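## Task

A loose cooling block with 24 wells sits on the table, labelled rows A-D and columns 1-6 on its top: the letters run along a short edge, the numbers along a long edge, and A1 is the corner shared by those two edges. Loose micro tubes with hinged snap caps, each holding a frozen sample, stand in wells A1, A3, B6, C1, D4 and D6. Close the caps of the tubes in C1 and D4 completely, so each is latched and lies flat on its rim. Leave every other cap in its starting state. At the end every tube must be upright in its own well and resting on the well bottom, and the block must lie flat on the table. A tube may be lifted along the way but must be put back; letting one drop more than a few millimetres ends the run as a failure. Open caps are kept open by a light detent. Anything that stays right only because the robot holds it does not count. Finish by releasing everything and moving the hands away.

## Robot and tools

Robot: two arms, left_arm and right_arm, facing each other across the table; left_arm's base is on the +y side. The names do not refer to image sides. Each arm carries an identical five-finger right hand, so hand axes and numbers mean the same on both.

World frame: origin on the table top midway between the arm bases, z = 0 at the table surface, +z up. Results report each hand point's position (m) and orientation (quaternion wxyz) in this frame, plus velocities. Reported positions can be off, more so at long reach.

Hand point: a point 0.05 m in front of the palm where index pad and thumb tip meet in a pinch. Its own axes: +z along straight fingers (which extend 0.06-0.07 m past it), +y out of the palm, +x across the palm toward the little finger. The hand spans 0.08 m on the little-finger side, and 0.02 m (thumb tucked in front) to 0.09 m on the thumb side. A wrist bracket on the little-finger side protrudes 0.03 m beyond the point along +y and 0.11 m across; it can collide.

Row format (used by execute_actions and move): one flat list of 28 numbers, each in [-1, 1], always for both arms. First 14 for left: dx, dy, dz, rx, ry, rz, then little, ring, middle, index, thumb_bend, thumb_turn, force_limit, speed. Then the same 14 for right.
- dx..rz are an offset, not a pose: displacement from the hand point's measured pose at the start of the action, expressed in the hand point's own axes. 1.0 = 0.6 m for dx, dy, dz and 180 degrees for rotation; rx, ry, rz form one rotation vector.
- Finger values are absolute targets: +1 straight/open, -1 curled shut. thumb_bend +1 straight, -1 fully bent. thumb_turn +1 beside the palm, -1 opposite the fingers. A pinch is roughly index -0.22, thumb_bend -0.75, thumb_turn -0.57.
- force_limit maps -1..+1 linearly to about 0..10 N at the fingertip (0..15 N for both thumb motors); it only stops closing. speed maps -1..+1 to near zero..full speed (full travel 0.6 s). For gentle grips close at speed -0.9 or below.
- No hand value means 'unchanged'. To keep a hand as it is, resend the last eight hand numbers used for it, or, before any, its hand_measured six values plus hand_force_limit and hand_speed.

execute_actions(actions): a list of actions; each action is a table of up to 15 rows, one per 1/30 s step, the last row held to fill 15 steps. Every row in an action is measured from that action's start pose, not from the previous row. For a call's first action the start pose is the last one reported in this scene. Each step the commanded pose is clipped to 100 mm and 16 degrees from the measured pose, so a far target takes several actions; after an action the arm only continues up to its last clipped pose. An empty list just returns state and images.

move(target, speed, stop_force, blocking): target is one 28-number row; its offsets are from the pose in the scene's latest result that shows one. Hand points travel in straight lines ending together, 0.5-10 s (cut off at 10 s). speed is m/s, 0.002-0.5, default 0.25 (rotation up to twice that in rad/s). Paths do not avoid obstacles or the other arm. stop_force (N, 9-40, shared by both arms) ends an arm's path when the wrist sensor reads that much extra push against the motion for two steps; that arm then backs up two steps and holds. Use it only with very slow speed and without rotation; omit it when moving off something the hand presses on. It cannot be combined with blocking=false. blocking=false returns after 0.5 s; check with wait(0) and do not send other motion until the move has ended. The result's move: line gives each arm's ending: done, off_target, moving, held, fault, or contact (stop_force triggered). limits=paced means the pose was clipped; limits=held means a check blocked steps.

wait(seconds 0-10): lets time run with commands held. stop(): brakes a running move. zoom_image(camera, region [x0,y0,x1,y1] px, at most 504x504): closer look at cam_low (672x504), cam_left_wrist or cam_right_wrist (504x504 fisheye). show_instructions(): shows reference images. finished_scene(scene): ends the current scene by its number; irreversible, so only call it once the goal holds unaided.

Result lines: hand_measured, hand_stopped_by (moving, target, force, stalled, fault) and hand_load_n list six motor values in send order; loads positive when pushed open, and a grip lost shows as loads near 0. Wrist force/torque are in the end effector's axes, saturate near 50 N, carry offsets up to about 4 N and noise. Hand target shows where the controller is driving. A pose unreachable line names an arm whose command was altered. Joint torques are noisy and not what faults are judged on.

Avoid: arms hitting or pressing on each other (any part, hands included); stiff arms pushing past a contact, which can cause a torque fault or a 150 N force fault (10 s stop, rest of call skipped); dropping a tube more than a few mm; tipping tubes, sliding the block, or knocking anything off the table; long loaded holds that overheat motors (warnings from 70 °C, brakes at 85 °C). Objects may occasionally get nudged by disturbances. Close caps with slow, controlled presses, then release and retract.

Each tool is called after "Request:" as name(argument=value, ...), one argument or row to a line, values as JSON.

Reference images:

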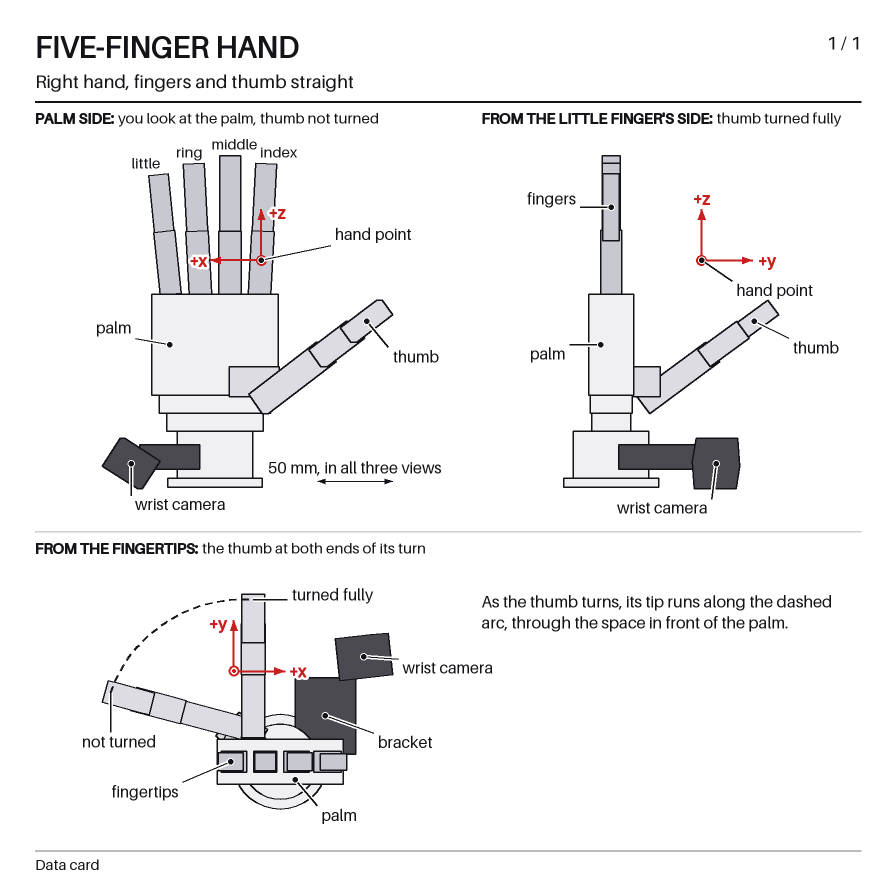

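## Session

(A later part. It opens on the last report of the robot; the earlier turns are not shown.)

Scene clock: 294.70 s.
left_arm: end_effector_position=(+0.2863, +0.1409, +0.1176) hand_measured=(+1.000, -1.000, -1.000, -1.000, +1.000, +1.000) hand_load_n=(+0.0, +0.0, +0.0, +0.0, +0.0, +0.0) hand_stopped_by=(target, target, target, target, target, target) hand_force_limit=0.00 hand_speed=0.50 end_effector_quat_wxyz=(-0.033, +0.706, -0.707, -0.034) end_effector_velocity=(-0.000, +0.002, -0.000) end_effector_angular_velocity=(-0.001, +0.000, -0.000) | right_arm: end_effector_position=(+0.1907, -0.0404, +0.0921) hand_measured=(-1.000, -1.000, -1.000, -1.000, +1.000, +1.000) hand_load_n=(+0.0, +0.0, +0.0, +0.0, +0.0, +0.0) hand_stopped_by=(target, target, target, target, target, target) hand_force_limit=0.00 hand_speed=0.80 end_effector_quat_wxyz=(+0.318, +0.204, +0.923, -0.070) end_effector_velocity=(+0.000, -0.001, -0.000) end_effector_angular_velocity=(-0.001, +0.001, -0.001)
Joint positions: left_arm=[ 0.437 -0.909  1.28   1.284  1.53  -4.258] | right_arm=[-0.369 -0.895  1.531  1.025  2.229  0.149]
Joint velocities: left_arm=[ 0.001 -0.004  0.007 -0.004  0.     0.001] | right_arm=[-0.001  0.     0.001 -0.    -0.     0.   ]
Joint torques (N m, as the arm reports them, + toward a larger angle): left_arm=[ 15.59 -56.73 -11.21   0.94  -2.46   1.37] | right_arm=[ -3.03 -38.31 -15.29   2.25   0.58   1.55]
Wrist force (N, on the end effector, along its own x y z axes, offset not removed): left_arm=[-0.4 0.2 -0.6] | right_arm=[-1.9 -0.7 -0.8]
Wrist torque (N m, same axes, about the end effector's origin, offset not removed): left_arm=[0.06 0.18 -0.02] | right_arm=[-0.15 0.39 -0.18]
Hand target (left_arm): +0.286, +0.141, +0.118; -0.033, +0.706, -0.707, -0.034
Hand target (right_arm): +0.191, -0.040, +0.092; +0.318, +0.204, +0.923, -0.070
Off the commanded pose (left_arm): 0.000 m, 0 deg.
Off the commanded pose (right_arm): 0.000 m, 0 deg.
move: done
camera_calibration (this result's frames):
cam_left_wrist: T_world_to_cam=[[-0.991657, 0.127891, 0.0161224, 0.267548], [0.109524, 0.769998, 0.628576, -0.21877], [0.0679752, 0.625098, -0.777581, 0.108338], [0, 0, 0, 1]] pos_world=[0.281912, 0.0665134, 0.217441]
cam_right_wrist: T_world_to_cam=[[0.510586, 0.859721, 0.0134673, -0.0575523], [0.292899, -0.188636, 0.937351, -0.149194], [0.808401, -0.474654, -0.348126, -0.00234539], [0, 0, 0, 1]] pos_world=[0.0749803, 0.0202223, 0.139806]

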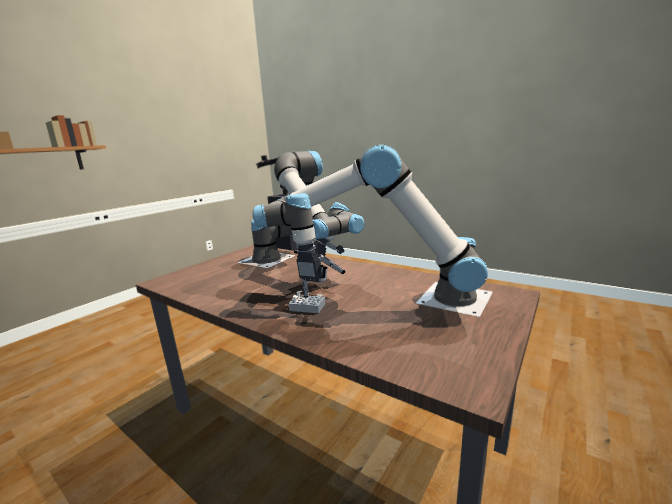

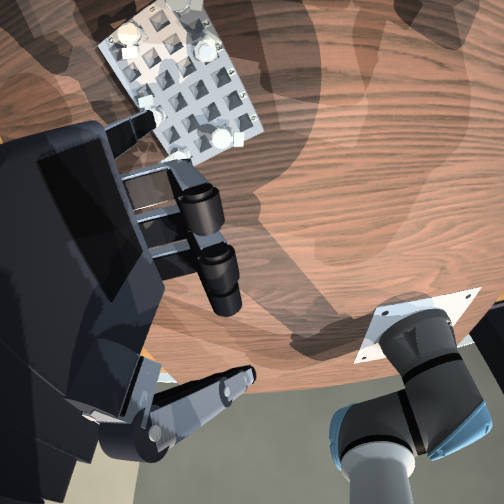

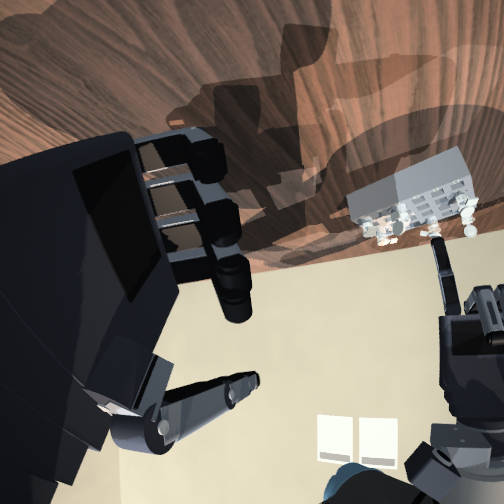

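Request:
move(
  target=[0.0016,0,0.0166,0,0,0, 1,-1,-1,-1,1,1,0,0.5, 0,0,0,0,0,0, -1,-1,-1,-1,1,1,0,0.8],
  speed=0.004,
  stop_force=12,
)

Request:
zoom_image(
  camera="cam_right_wrist",
  region=[390, 190, 490, 260],
)

Scene clock: 299.10 s.
left_arm: end_effector_position=(+0.2863, +0.1410, +0.1106) hand_measured=(+1.000, -1.000, -1.000, -1.000, +1.000, +1.000) hand_load_n=(-0.5, +0.0, +0.0, +0.0, +0.0, +0.0) hand_stopped_by=(target, target, target, target, target, target) hand_force_limit=0.00 hand_speed=0.50 end_effector_quat_wxyz=(-0.033, +0.706, -0.707, -0.034) end_effector_velocity=(+0.000, +0.000, +0.001) end_effector_angular_velocity=(+0.003, +0.000, +0.001) | right_arm: end_effector_position=(+0.1907, -0.0404, +0.0921) hand_measured=(-1.000, -1.000, -1.000, -1.000, +1.000, +1.000) hand_load_n=(+0.0, +0.0, +0.0, +0.0, +0.0, +0.0) hand_stopped_by=(target, target, target, target, target, target) hand_force_limit=0.00 hand_speed=0.80 end_effector_quat_wxyz=(+0.318, +0.204, +0.923, -0.070) end_effector_velocity=(+0.000, +0.000, +0.000) end_effector_angular_velocity=(+0.001, +0.000, -0.001)
Joint positions: left_arm=[ 0.437 -0.902  1.289  1.27   1.53  -4.258] | right_arm=[-0.369 -0.895  1.531  1.025  2.229  0.149]
Joint velocities: left_arm=[ 0.    -0.    -0.002  0.005 -0.001 -0.001] | right_arm=[-0.    -0.001 -0.     0.    -0.001  0.   ]
Joint torques (N m, as the arm reports them, + toward a larger angle): left_arm=[-14.6  -45.19 -22.22   2.28  -1.46  -1.92] | right_arm=[ -2.98 -39.88 -13.59   2.48   1.33  -1.05]
Wrist force (N, on the end effector, along its own x y z axes, offset not removed): left_arm=[-2.7 0.3 -21.8] | right_arm=[0.1 -0.5 -0.2]
Wrist torque (N m, same axes, about the end effector's origin, offset not removed): left_arm=[1.25 1.20 -0.15] | right_arm=[-0.12 0.08 -0.01]
Hand target (left_arm): +0.286, +0.141, +0.111; -0.033, +0.706, -0.707, -0.034
Hand target (right_arm): +0.191, -0.040, +0.092; +0.318, +0.204, +0.923, -0.070
Off the commanded pose (left_arm): 0.003 m, 0 deg.
Off the commanded pose (right_arm): 0.000 m, 0 deg.
move: contact (left_arm)
camera_calibration (this result's frames):
cam_left_wrist: T_world_to_cam=[[-0.991656, 0.127889, 0.0161978, 0.267606], [0.10956, 0.769903, 0.628686, -0.214496], [0.0679315, 0.625215, -0.777491, 0.102877], [0, 0, 0, 1]] pos_world=[0.281885, 0.0665971, 0.210502]
cam_right_wrist: T_world_to_cam=[[0.510616, 0.859703, 0.0134689, -0.0575613], [0.292872, -0.188635, 0.93736, -0.149194], [0.808392, -0.474686, -0.348103, -0.00235104], [0, 0, 0, 1]] pos_world=[0.0749871, 0.0202263, 0.139806]

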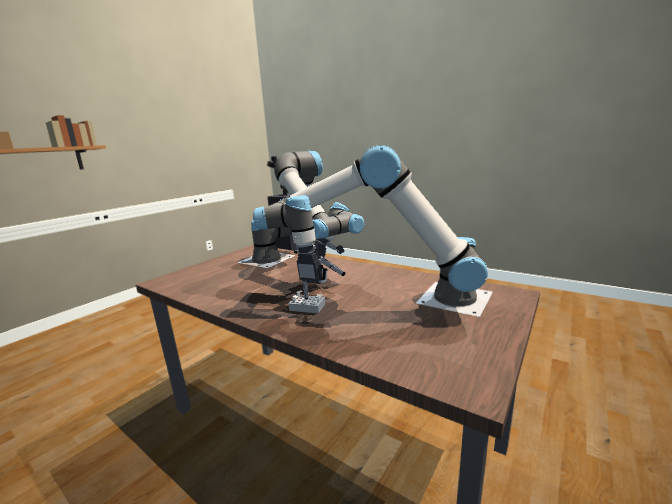

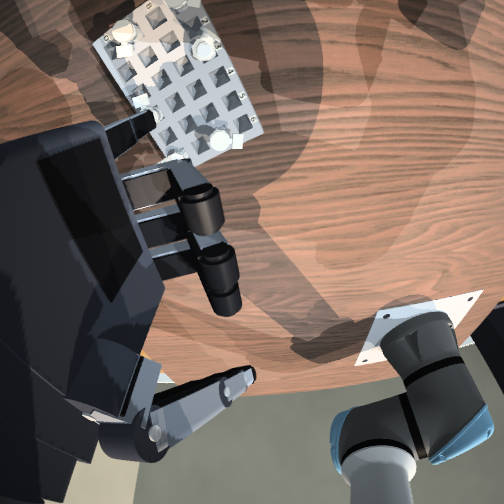

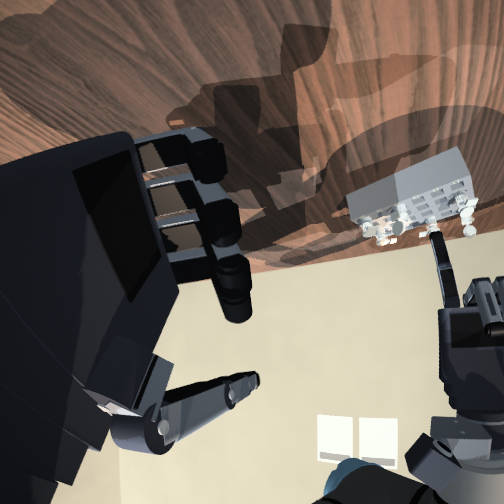

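Region (390, 190, 490, 260) of cam_right_wrist's 504x504 image, scaled by 5.040, with more detail than that image has; it fills the top 353 rows of this view, and the rest is white.

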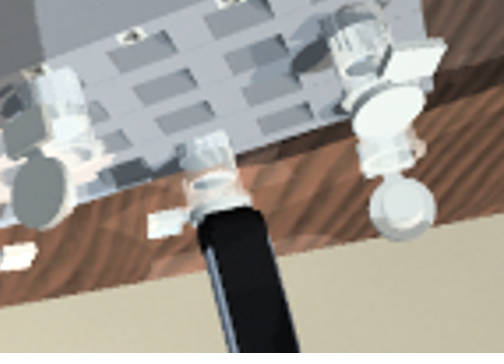

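Request:
move(
  target=[-0.1978,0,-0.3158,0,0,0, 1,-1,-1,-1,1,1,0,0.5, 0,0,0,0,0,0, -1,-1,-1,-1,1,1,0,0.8],
  speed=0.25,
)

Request:
zoom_image(
  camera="cam_right_wrist",
  region=[355, 190, 485, 260],
)

Scene clock: 309.20 s.
left_arm: end_effector_position=(+0.2867, +0.2414, +0.3103) hand_measured=(+1.000, -1.000, -1.000, -1.000, +1.000, +1.000) hand_load_n=(+0.0, +0.0, +0.0, +0.0, +0.0, +0.0) hand_stopped_by=(target, target, target, target, target, target) hand_force_limit=0.00 hand_speed=0.50 end_effector_quat_wxyz=(-0.033, +0.706, -0.707, -0.034) end_effector_velocity=(+0.000, +0.001, +0.002) end_effector_angular_velocity=(+0.001, +0.000, -0.000) | right_arm: end_effector_position=(+0.1907, -0.0404, +0.0921) hand_measured=(-1.000, -1.000, -1.000, -1.000, +1.000, +1.000) hand_load_n=(+0.0, +0.0, +0.0, +0.0, +0.0, +0.0) hand_stopped_by=(target, target, target, target, target, target) hand_force_limit=0.00 hand_speed=0.80 end_effector_quat_wxyz=(+0.318, +0.204, +0.923, -0.070) end_effector_velocity=(+0.000, -0.000, -0.001) end_effector_angular_velocity=(-0.001, +0.001, -0.000)
Joint positions: left_arm=[ 0.537 -1.184  1.204  1.632  1.522 -4.158] | right_arm=[-0.369 -0.895  1.531  1.025  2.229  0.149]
Joint velocities: left_arm=[ 0.002 -0.001 -0.004  0.006 -0.     0.002] | right_arm=[-0.001  0.001 -0.    -0.    -0.    -0.001]
Joint torques (N m, as the arm reports them, + toward a larger angle): left_arm=[ 16.03 -46.86 -28.03   4.34  -2.55   1.44] | right_arm=[ -3.2  -39.01 -15.09   2.22   0.48   1.41]
Wrist force (N, on the end effector, along its own x y z axes, offset not removed): left_arm=[0.9 -1.9 -1.8] | right_arm=[-1.4 -1.8 0.1]
Wrist torque (N m, same axes, about the end effector's origin, offset not removed): left_arm=[-0.34 -0.04 0.16] | right_arm=[-0.38 0.29 -0.16]
Hand target (left_arm): +0.287, +0.241, +0.311; -0.033, +0.706, -0.707, -0.034
Hand target (right_arm): +0.191, -0.040, +0.092; +0.318, +0.204, +0.923, -0.070
Off the commanded pose (left_arm): 0.000 m, 0 deg.
Off the commanded pose (right_arm): 0.000 m, 0 deg.
move: done
camera_calibration (this result's frames):
cam_left_wrist: T_world_to_cam=[[-0.991659, 0.12788, 0.0160668, 0.251969], [0.109459, 0.769806, 0.628823, -0.417325], [0.0680456, 0.625337, -0.777383, 0.195216], [0, 0, 0, 1]] pos_world=[0.282263, 0.166961, 0.410133]
cam_right_wrist: T_world_to_cam=[[0.510587, 0.859721, 0.0134674, -0.0575524], [0.292899, -0.188636, 0.937351, -0.149194], [0.8084, -0.474654, -0.348126, -0.00234543], [0, 0, 0, 1]] pos_world=[0.0749804, 0.0202224, 0.139806]

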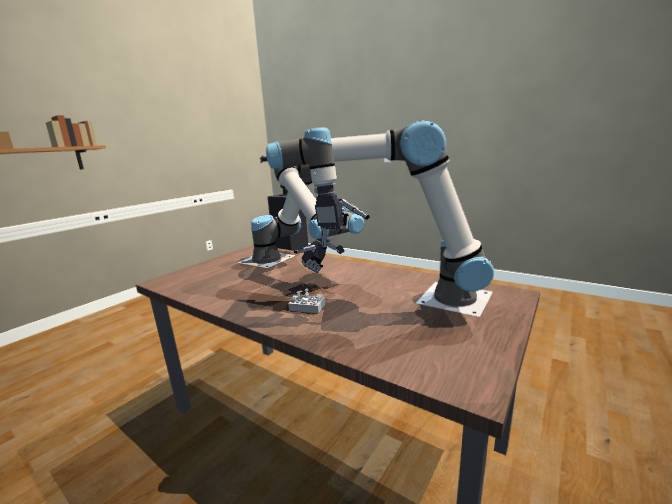

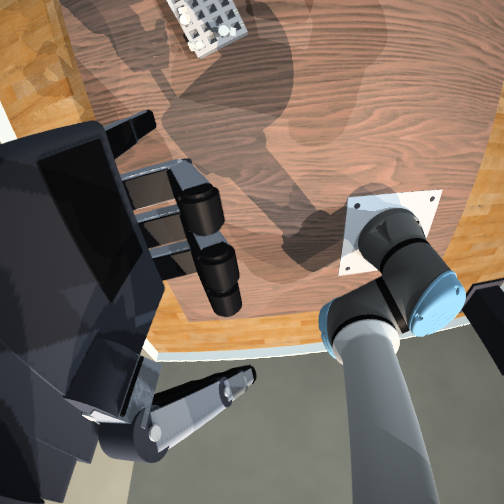

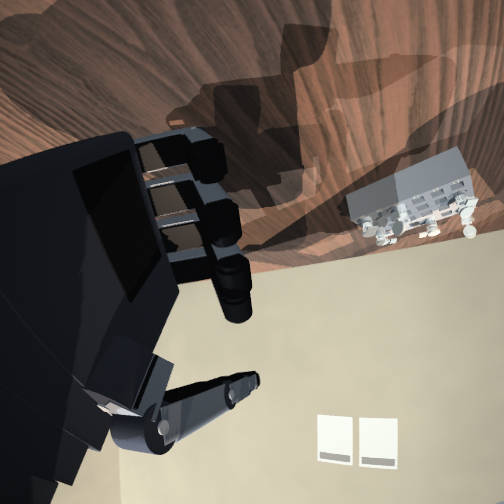

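Region (355, 190, 485, 260) of cam_right_wrist's 504x504 image, scaled by 3.877, with more detail than that image has; it fills the top 271 rows of this view, and the rest is white.

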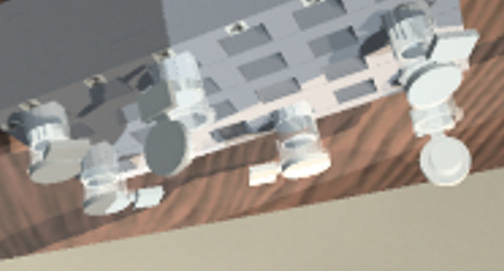

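Request:
zoom_image(
  camera="cam_right_wrist",
  region=[410, 210, 450, 245],
)

Request:
zoom_image(
  camera="cam_right_wrist",
  region=[360, 215, 405, 252],
)

Request:
zoom_image(
  camera="cam_low",
  region=[282, 283, 332, 318],
)

Region (410, 210, 450, 245) of cam_right_wrist's 504x504 image, scaled by 12.600, with more detail than that image has; it fills the top 441 rows of this view, and the rest is white.

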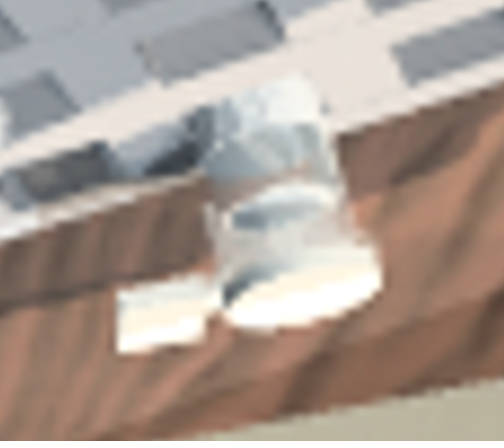

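Region (360, 215, 405, 252) of cam_right_wrist's 504x504 image, scaled by 11.200, with more detail than that image has; it fills the top 414 rows of this view, and the rest is white.

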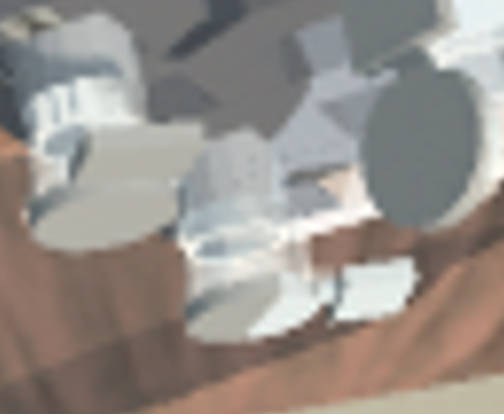

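Region (282, 283, 332, 318) of cam_low's 672x504 image, scaled by 10.080, with more detail than that image has; it fills the top 353 rows of this view, and the rest is white.

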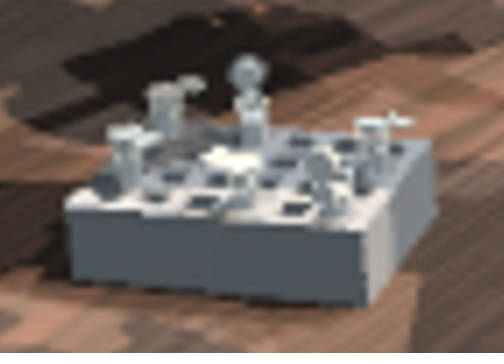

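Request:
move(
  target=[0,0,0,0,0,0, 1,-1,-1,-1,1,1,0,0.5, -0.0663,0.0679,0.0877,0,0,0, -1,-1,-1,-1,1,1,0,0.8],
  speed=0.15,
)

Scene clock: 318.40 s.
left_arm: end_effector_position=(+0.2867, +0.2414, +0.3103) hand_measured=(+1.000, -1.000, -1.000, -1.000, +1.000, +1.000) hand_load_n=(+0.0, +0.0, +0.0, +0.0, +0.0, +0.0) hand_stopped_by=(target, target, target, target, target, target) hand_force_limit=0.00 hand_speed=0.50 end_effector_quat_wxyz=(-0.033, +0.706, -0.707, -0.034) end_effector_velocity=(+0.000, -0.000, -0.000) end_effector_angular_velocity=(-0.001, -0.000, -0.001) | right_arm: end_effector_position=(+0.2653, -0.0304, +0.0751) hand_measured=(-1.000, -1.000, -1.000, -1.000, +1.000, +1.000) hand_load_n=(+0.0, +0.0, +0.0, +0.0, +0.0, +0.0) hand_stopped_by=(target, target, target, target, target, target) hand_force_limit=0.00 hand_speed=0.80 end_effector_quat_wxyz=(+0.318, +0.204, +0.923, -0.070) end_effector_velocity=(+0.002, +0.001, -0.000) end_effector_angular_velocity=(+0.001, +0.000, +0.001)
Joint positions: left_arm=[ 0.537 -1.184  1.204  1.632  1.522 -4.158] | right_arm=[-0.502 -0.848  1.464  0.942  2.234 -0.019]
Joint velocities: left_arm=[-0.     0.     0.    -0.001  0.     0.   ] | right_arm=[-0.003  0.001 -0.003 -0.002 -0.001 -0.005]
Joint torques (N m, as the arm reports them, + toward a larger angle): left_arm=[-14.6  -25.8  -11.73   0.97  -1.87  -1.89] | right_arm=[ -6.95 -35.11 -20.2    0.19  -0.46  -1.6 ]
Wrist force (N, on the end effector, along its own x y z axes, offset not removed): left_arm=[-1.5 -0.7 2.1] | right_arm=[-1.3 -2.5 -0.4]
Wrist torque (N m, same axes, about the end effector's origin, offset not removed): left_arm=[-0.47 0.25 0.00] | right_arm=[-0.44 0.27 -0.25]
Hand target (left_arm): +0.287, +0.241, +0.310; -0.033, +0.706, -0.707, -0.034
Hand target (right_arm): +0.266, -0.030, +0.075; +0.318, +0.204, +0.923, -0.070
Off the commanded pose (left_arm): 0.000 m, 0 deg.
Off the commanded pose (right_arm): 0.000 m, 0 deg.
move: done
camera_calibration (this result's frames):
cam_left_wrist: T_world_to_cam=[[-0.991664, 0.12785, 0.0160234, 0.251991], [0.109412, 0.769846, 0.628781, -0.417339], [0.0680539, 0.625293, -0.777417, 0.195244], [0, 0, 0, 1]] pos_world=[0.282265, 0.166985, 0.410163]
cam_right_wrist: T_world_to_cam=[[0.51075, 0.859626, 0.0132851, -0.104097], [0.293058, -0.188607, 0.937307, -0.153289], [0.808239, -0.474836, -0.348252, -0.0637383], [0, 0, 0, 1]] pos_world=[0.149606, 0.0303079, 0.122864]

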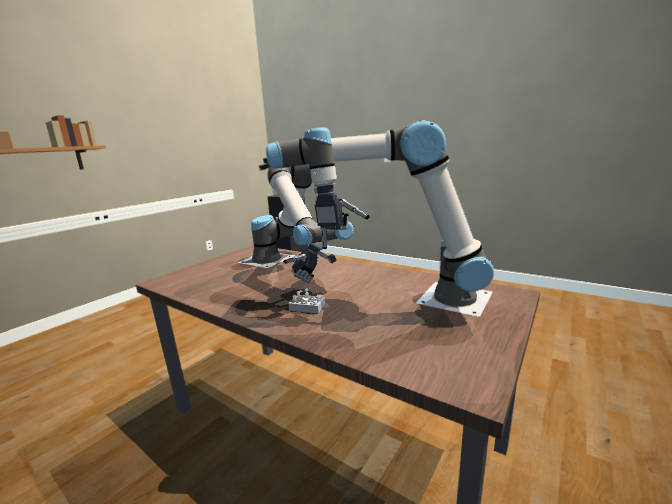

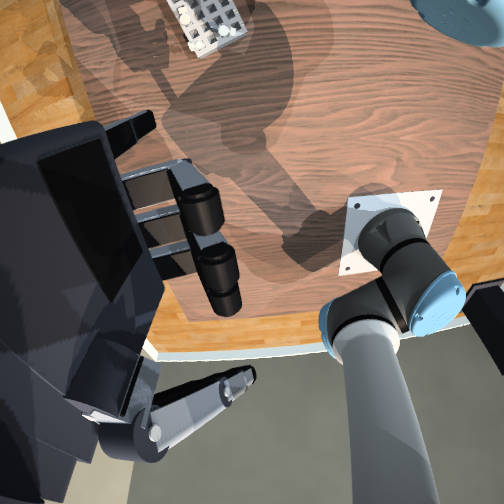

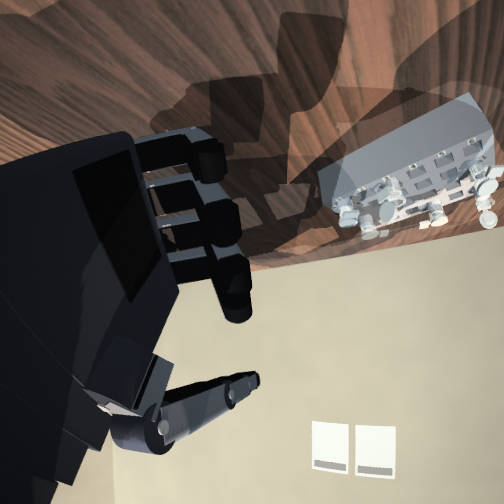

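Request:
zoom_image(
  camera="cam_right_wrist",
  region=[410, 190, 465, 238],
)

Request:
zoom_image(
  camera="cam_right_wrist",
  region=[330, 195, 400, 248],
)

Region (410, 190, 465, 238) of cam_right_wrist's 504x504 image, scaled by 9.164, with more detail than that image has; it fills the top 440 rows of this view, and the rest is white.

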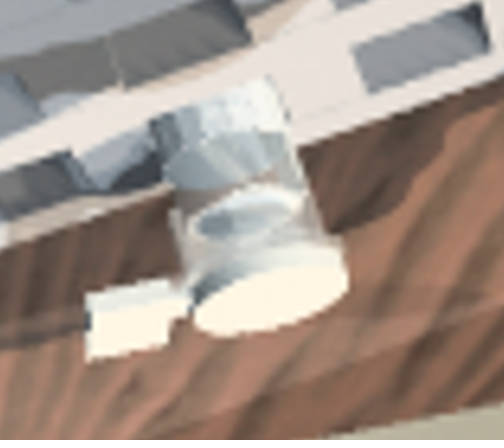

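Region (330, 195, 400, 248) of cam_right_wrist's 504x504 image, scaled by 7.200, with more detail than that image has; it fills the top 382 rows of this view, and the rest is white.

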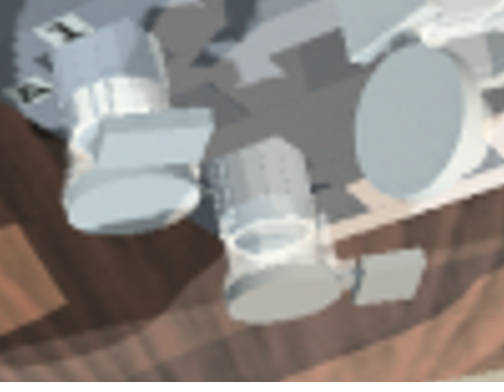

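Request:
move(
  target=[0,0,0,0,0,0, 1,-1,-1,-1,1,1,0,0.5, -0.0313,-0.1772,-0.1447,0,0,0, -1,-1,-1,-1,1,1,0,0.8],
  speed=0.25,
)

Scene clock: 322.93 s.
left_arm: end_effector_position=(+0.2867, +0.2414, +0.3103) hand_measured=(+1.000, -1.000, -1.000, -1.000, +1.000, +1.000) hand_load_n=(+0.0, +0.0, +0.0, +0.0, +0.0, +0.0) hand_stopped_by=(target, target, target, target, target, target) hand_force_limit=0.00 hand_speed=0.50 end_effector_quat_wxyz=(-0.033, +0.706, -0.707, -0.034) end_effector_velocity=(+0.000, +0.000, -0.000) end_effector_angular_velocity=(+0.001, -0.001, -0.001) | right_arm: end_effector_position=(+0.1858, -0.1105, +0.1549) hand_measured=(-1.000, -1.000, -1.000, -1.000, +1.000, +1.000) hand_load_n=(+0.0, +0.0, +0.0, +0.0, +0.0, +0.0) hand_stopped_by=(target, target, target, target, target, target) hand_force_limit=0.00 hand_speed=0.80 end_effector_quat_wxyz=(+0.318, +0.204, +0.923, -0.070) end_effector_velocity=(-0.001, -0.001, +0.002) end_effector_angular_velocity=(+0.002, +0.000, -0.001)
Joint positions: left_arm=[ 0.537 -1.184  1.204  1.632  1.522 -4.158] | right_arm=[-0.411 -1.126  1.718  1.037  2.232  0.096]
Joint velocities: left_arm=[-0.001 -0.    -0.    -0.    -0.002  0.001] | right_arm=[ 0.001 -0.004  0.001  0.003 -0.001  0.003]
Joint torques (N m, as the arm reports them, + toward a larger angle): left_arm=[ -4.11 -43.18 -11.63   1.26  -2.3   -1.93] | right_arm=[  5.97 -38.88  -9.33   3.98  -0.52   1.62]
Wrist force (N, on the end effector, along its own x y z axes, offset not removed): left_arm=[-1.7 -1.0 1.6] | right_arm=[-0.4 -1.2 -0.2]
Wrist torque (N m, same axes, about the end effector's origin, offset not removed): left_arm=[-0.47 0.24 -0.19] | right_arm=[-0.25 0.15 -0.13]
Hand target (left_arm): +0.287, +0.241, +0.310; -0.033, +0.706, -0.707, -0.034
Hand target (right_arm): +0.186, -0.111, +0.155; +0.318, +0.204, +0.923, -0.070
Off the commanded pose (left_arm): 0.000 m, 0 deg.
Off the commanded pose (right_arm): 0.000 m, 0 deg.
move: done
camera_calibration (this result's frames):
cam_left_wrist: T_world_to_cam=[[-0.991659, 0.12788, 0.0160671, 0.251968], [0.109459, 0.769806, 0.628823, -0.417325], [0.0680455, 0.625337, -0.777383, 0.195216], [0, 0, 0, 1]] pos_world=[0.282263, 0.166961, 0.410133]
cam_right_wrist: T_world_to_cam=[[0.510677, 0.859668, 0.0133921, 0.00435391], [0.292904, -0.188599, 0.937357, -0.219835], [0.808342, -0.474764, -0.348113, -0.00972373], [0, 0, 0, 1]] pos_world=[0.0700273, -0.0498201, 0.202621]

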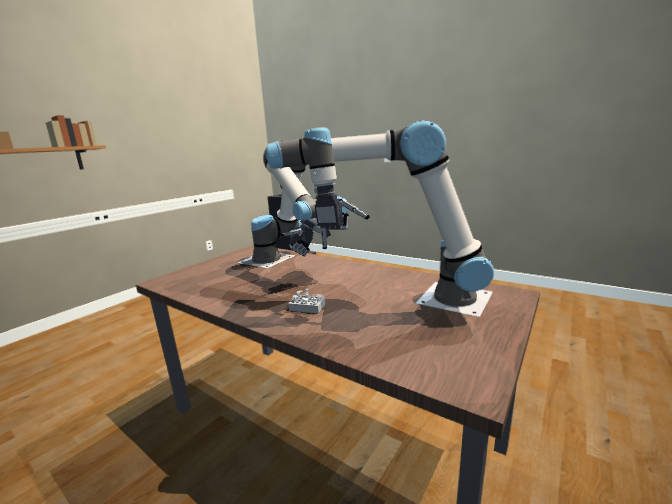

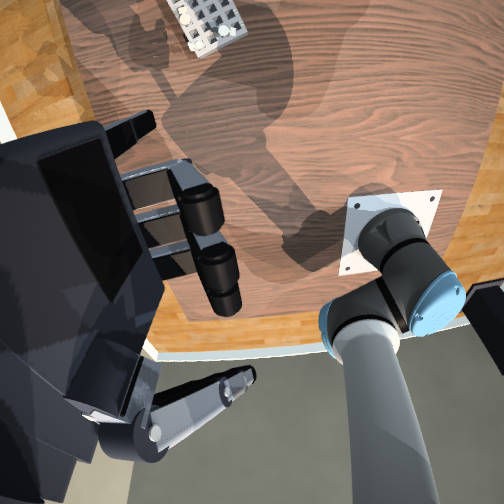

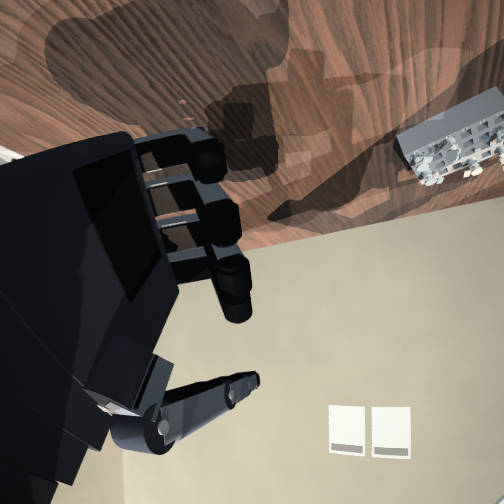

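Request:
finished_scene(
  scene=1,
)

The scene is finished: the task was done.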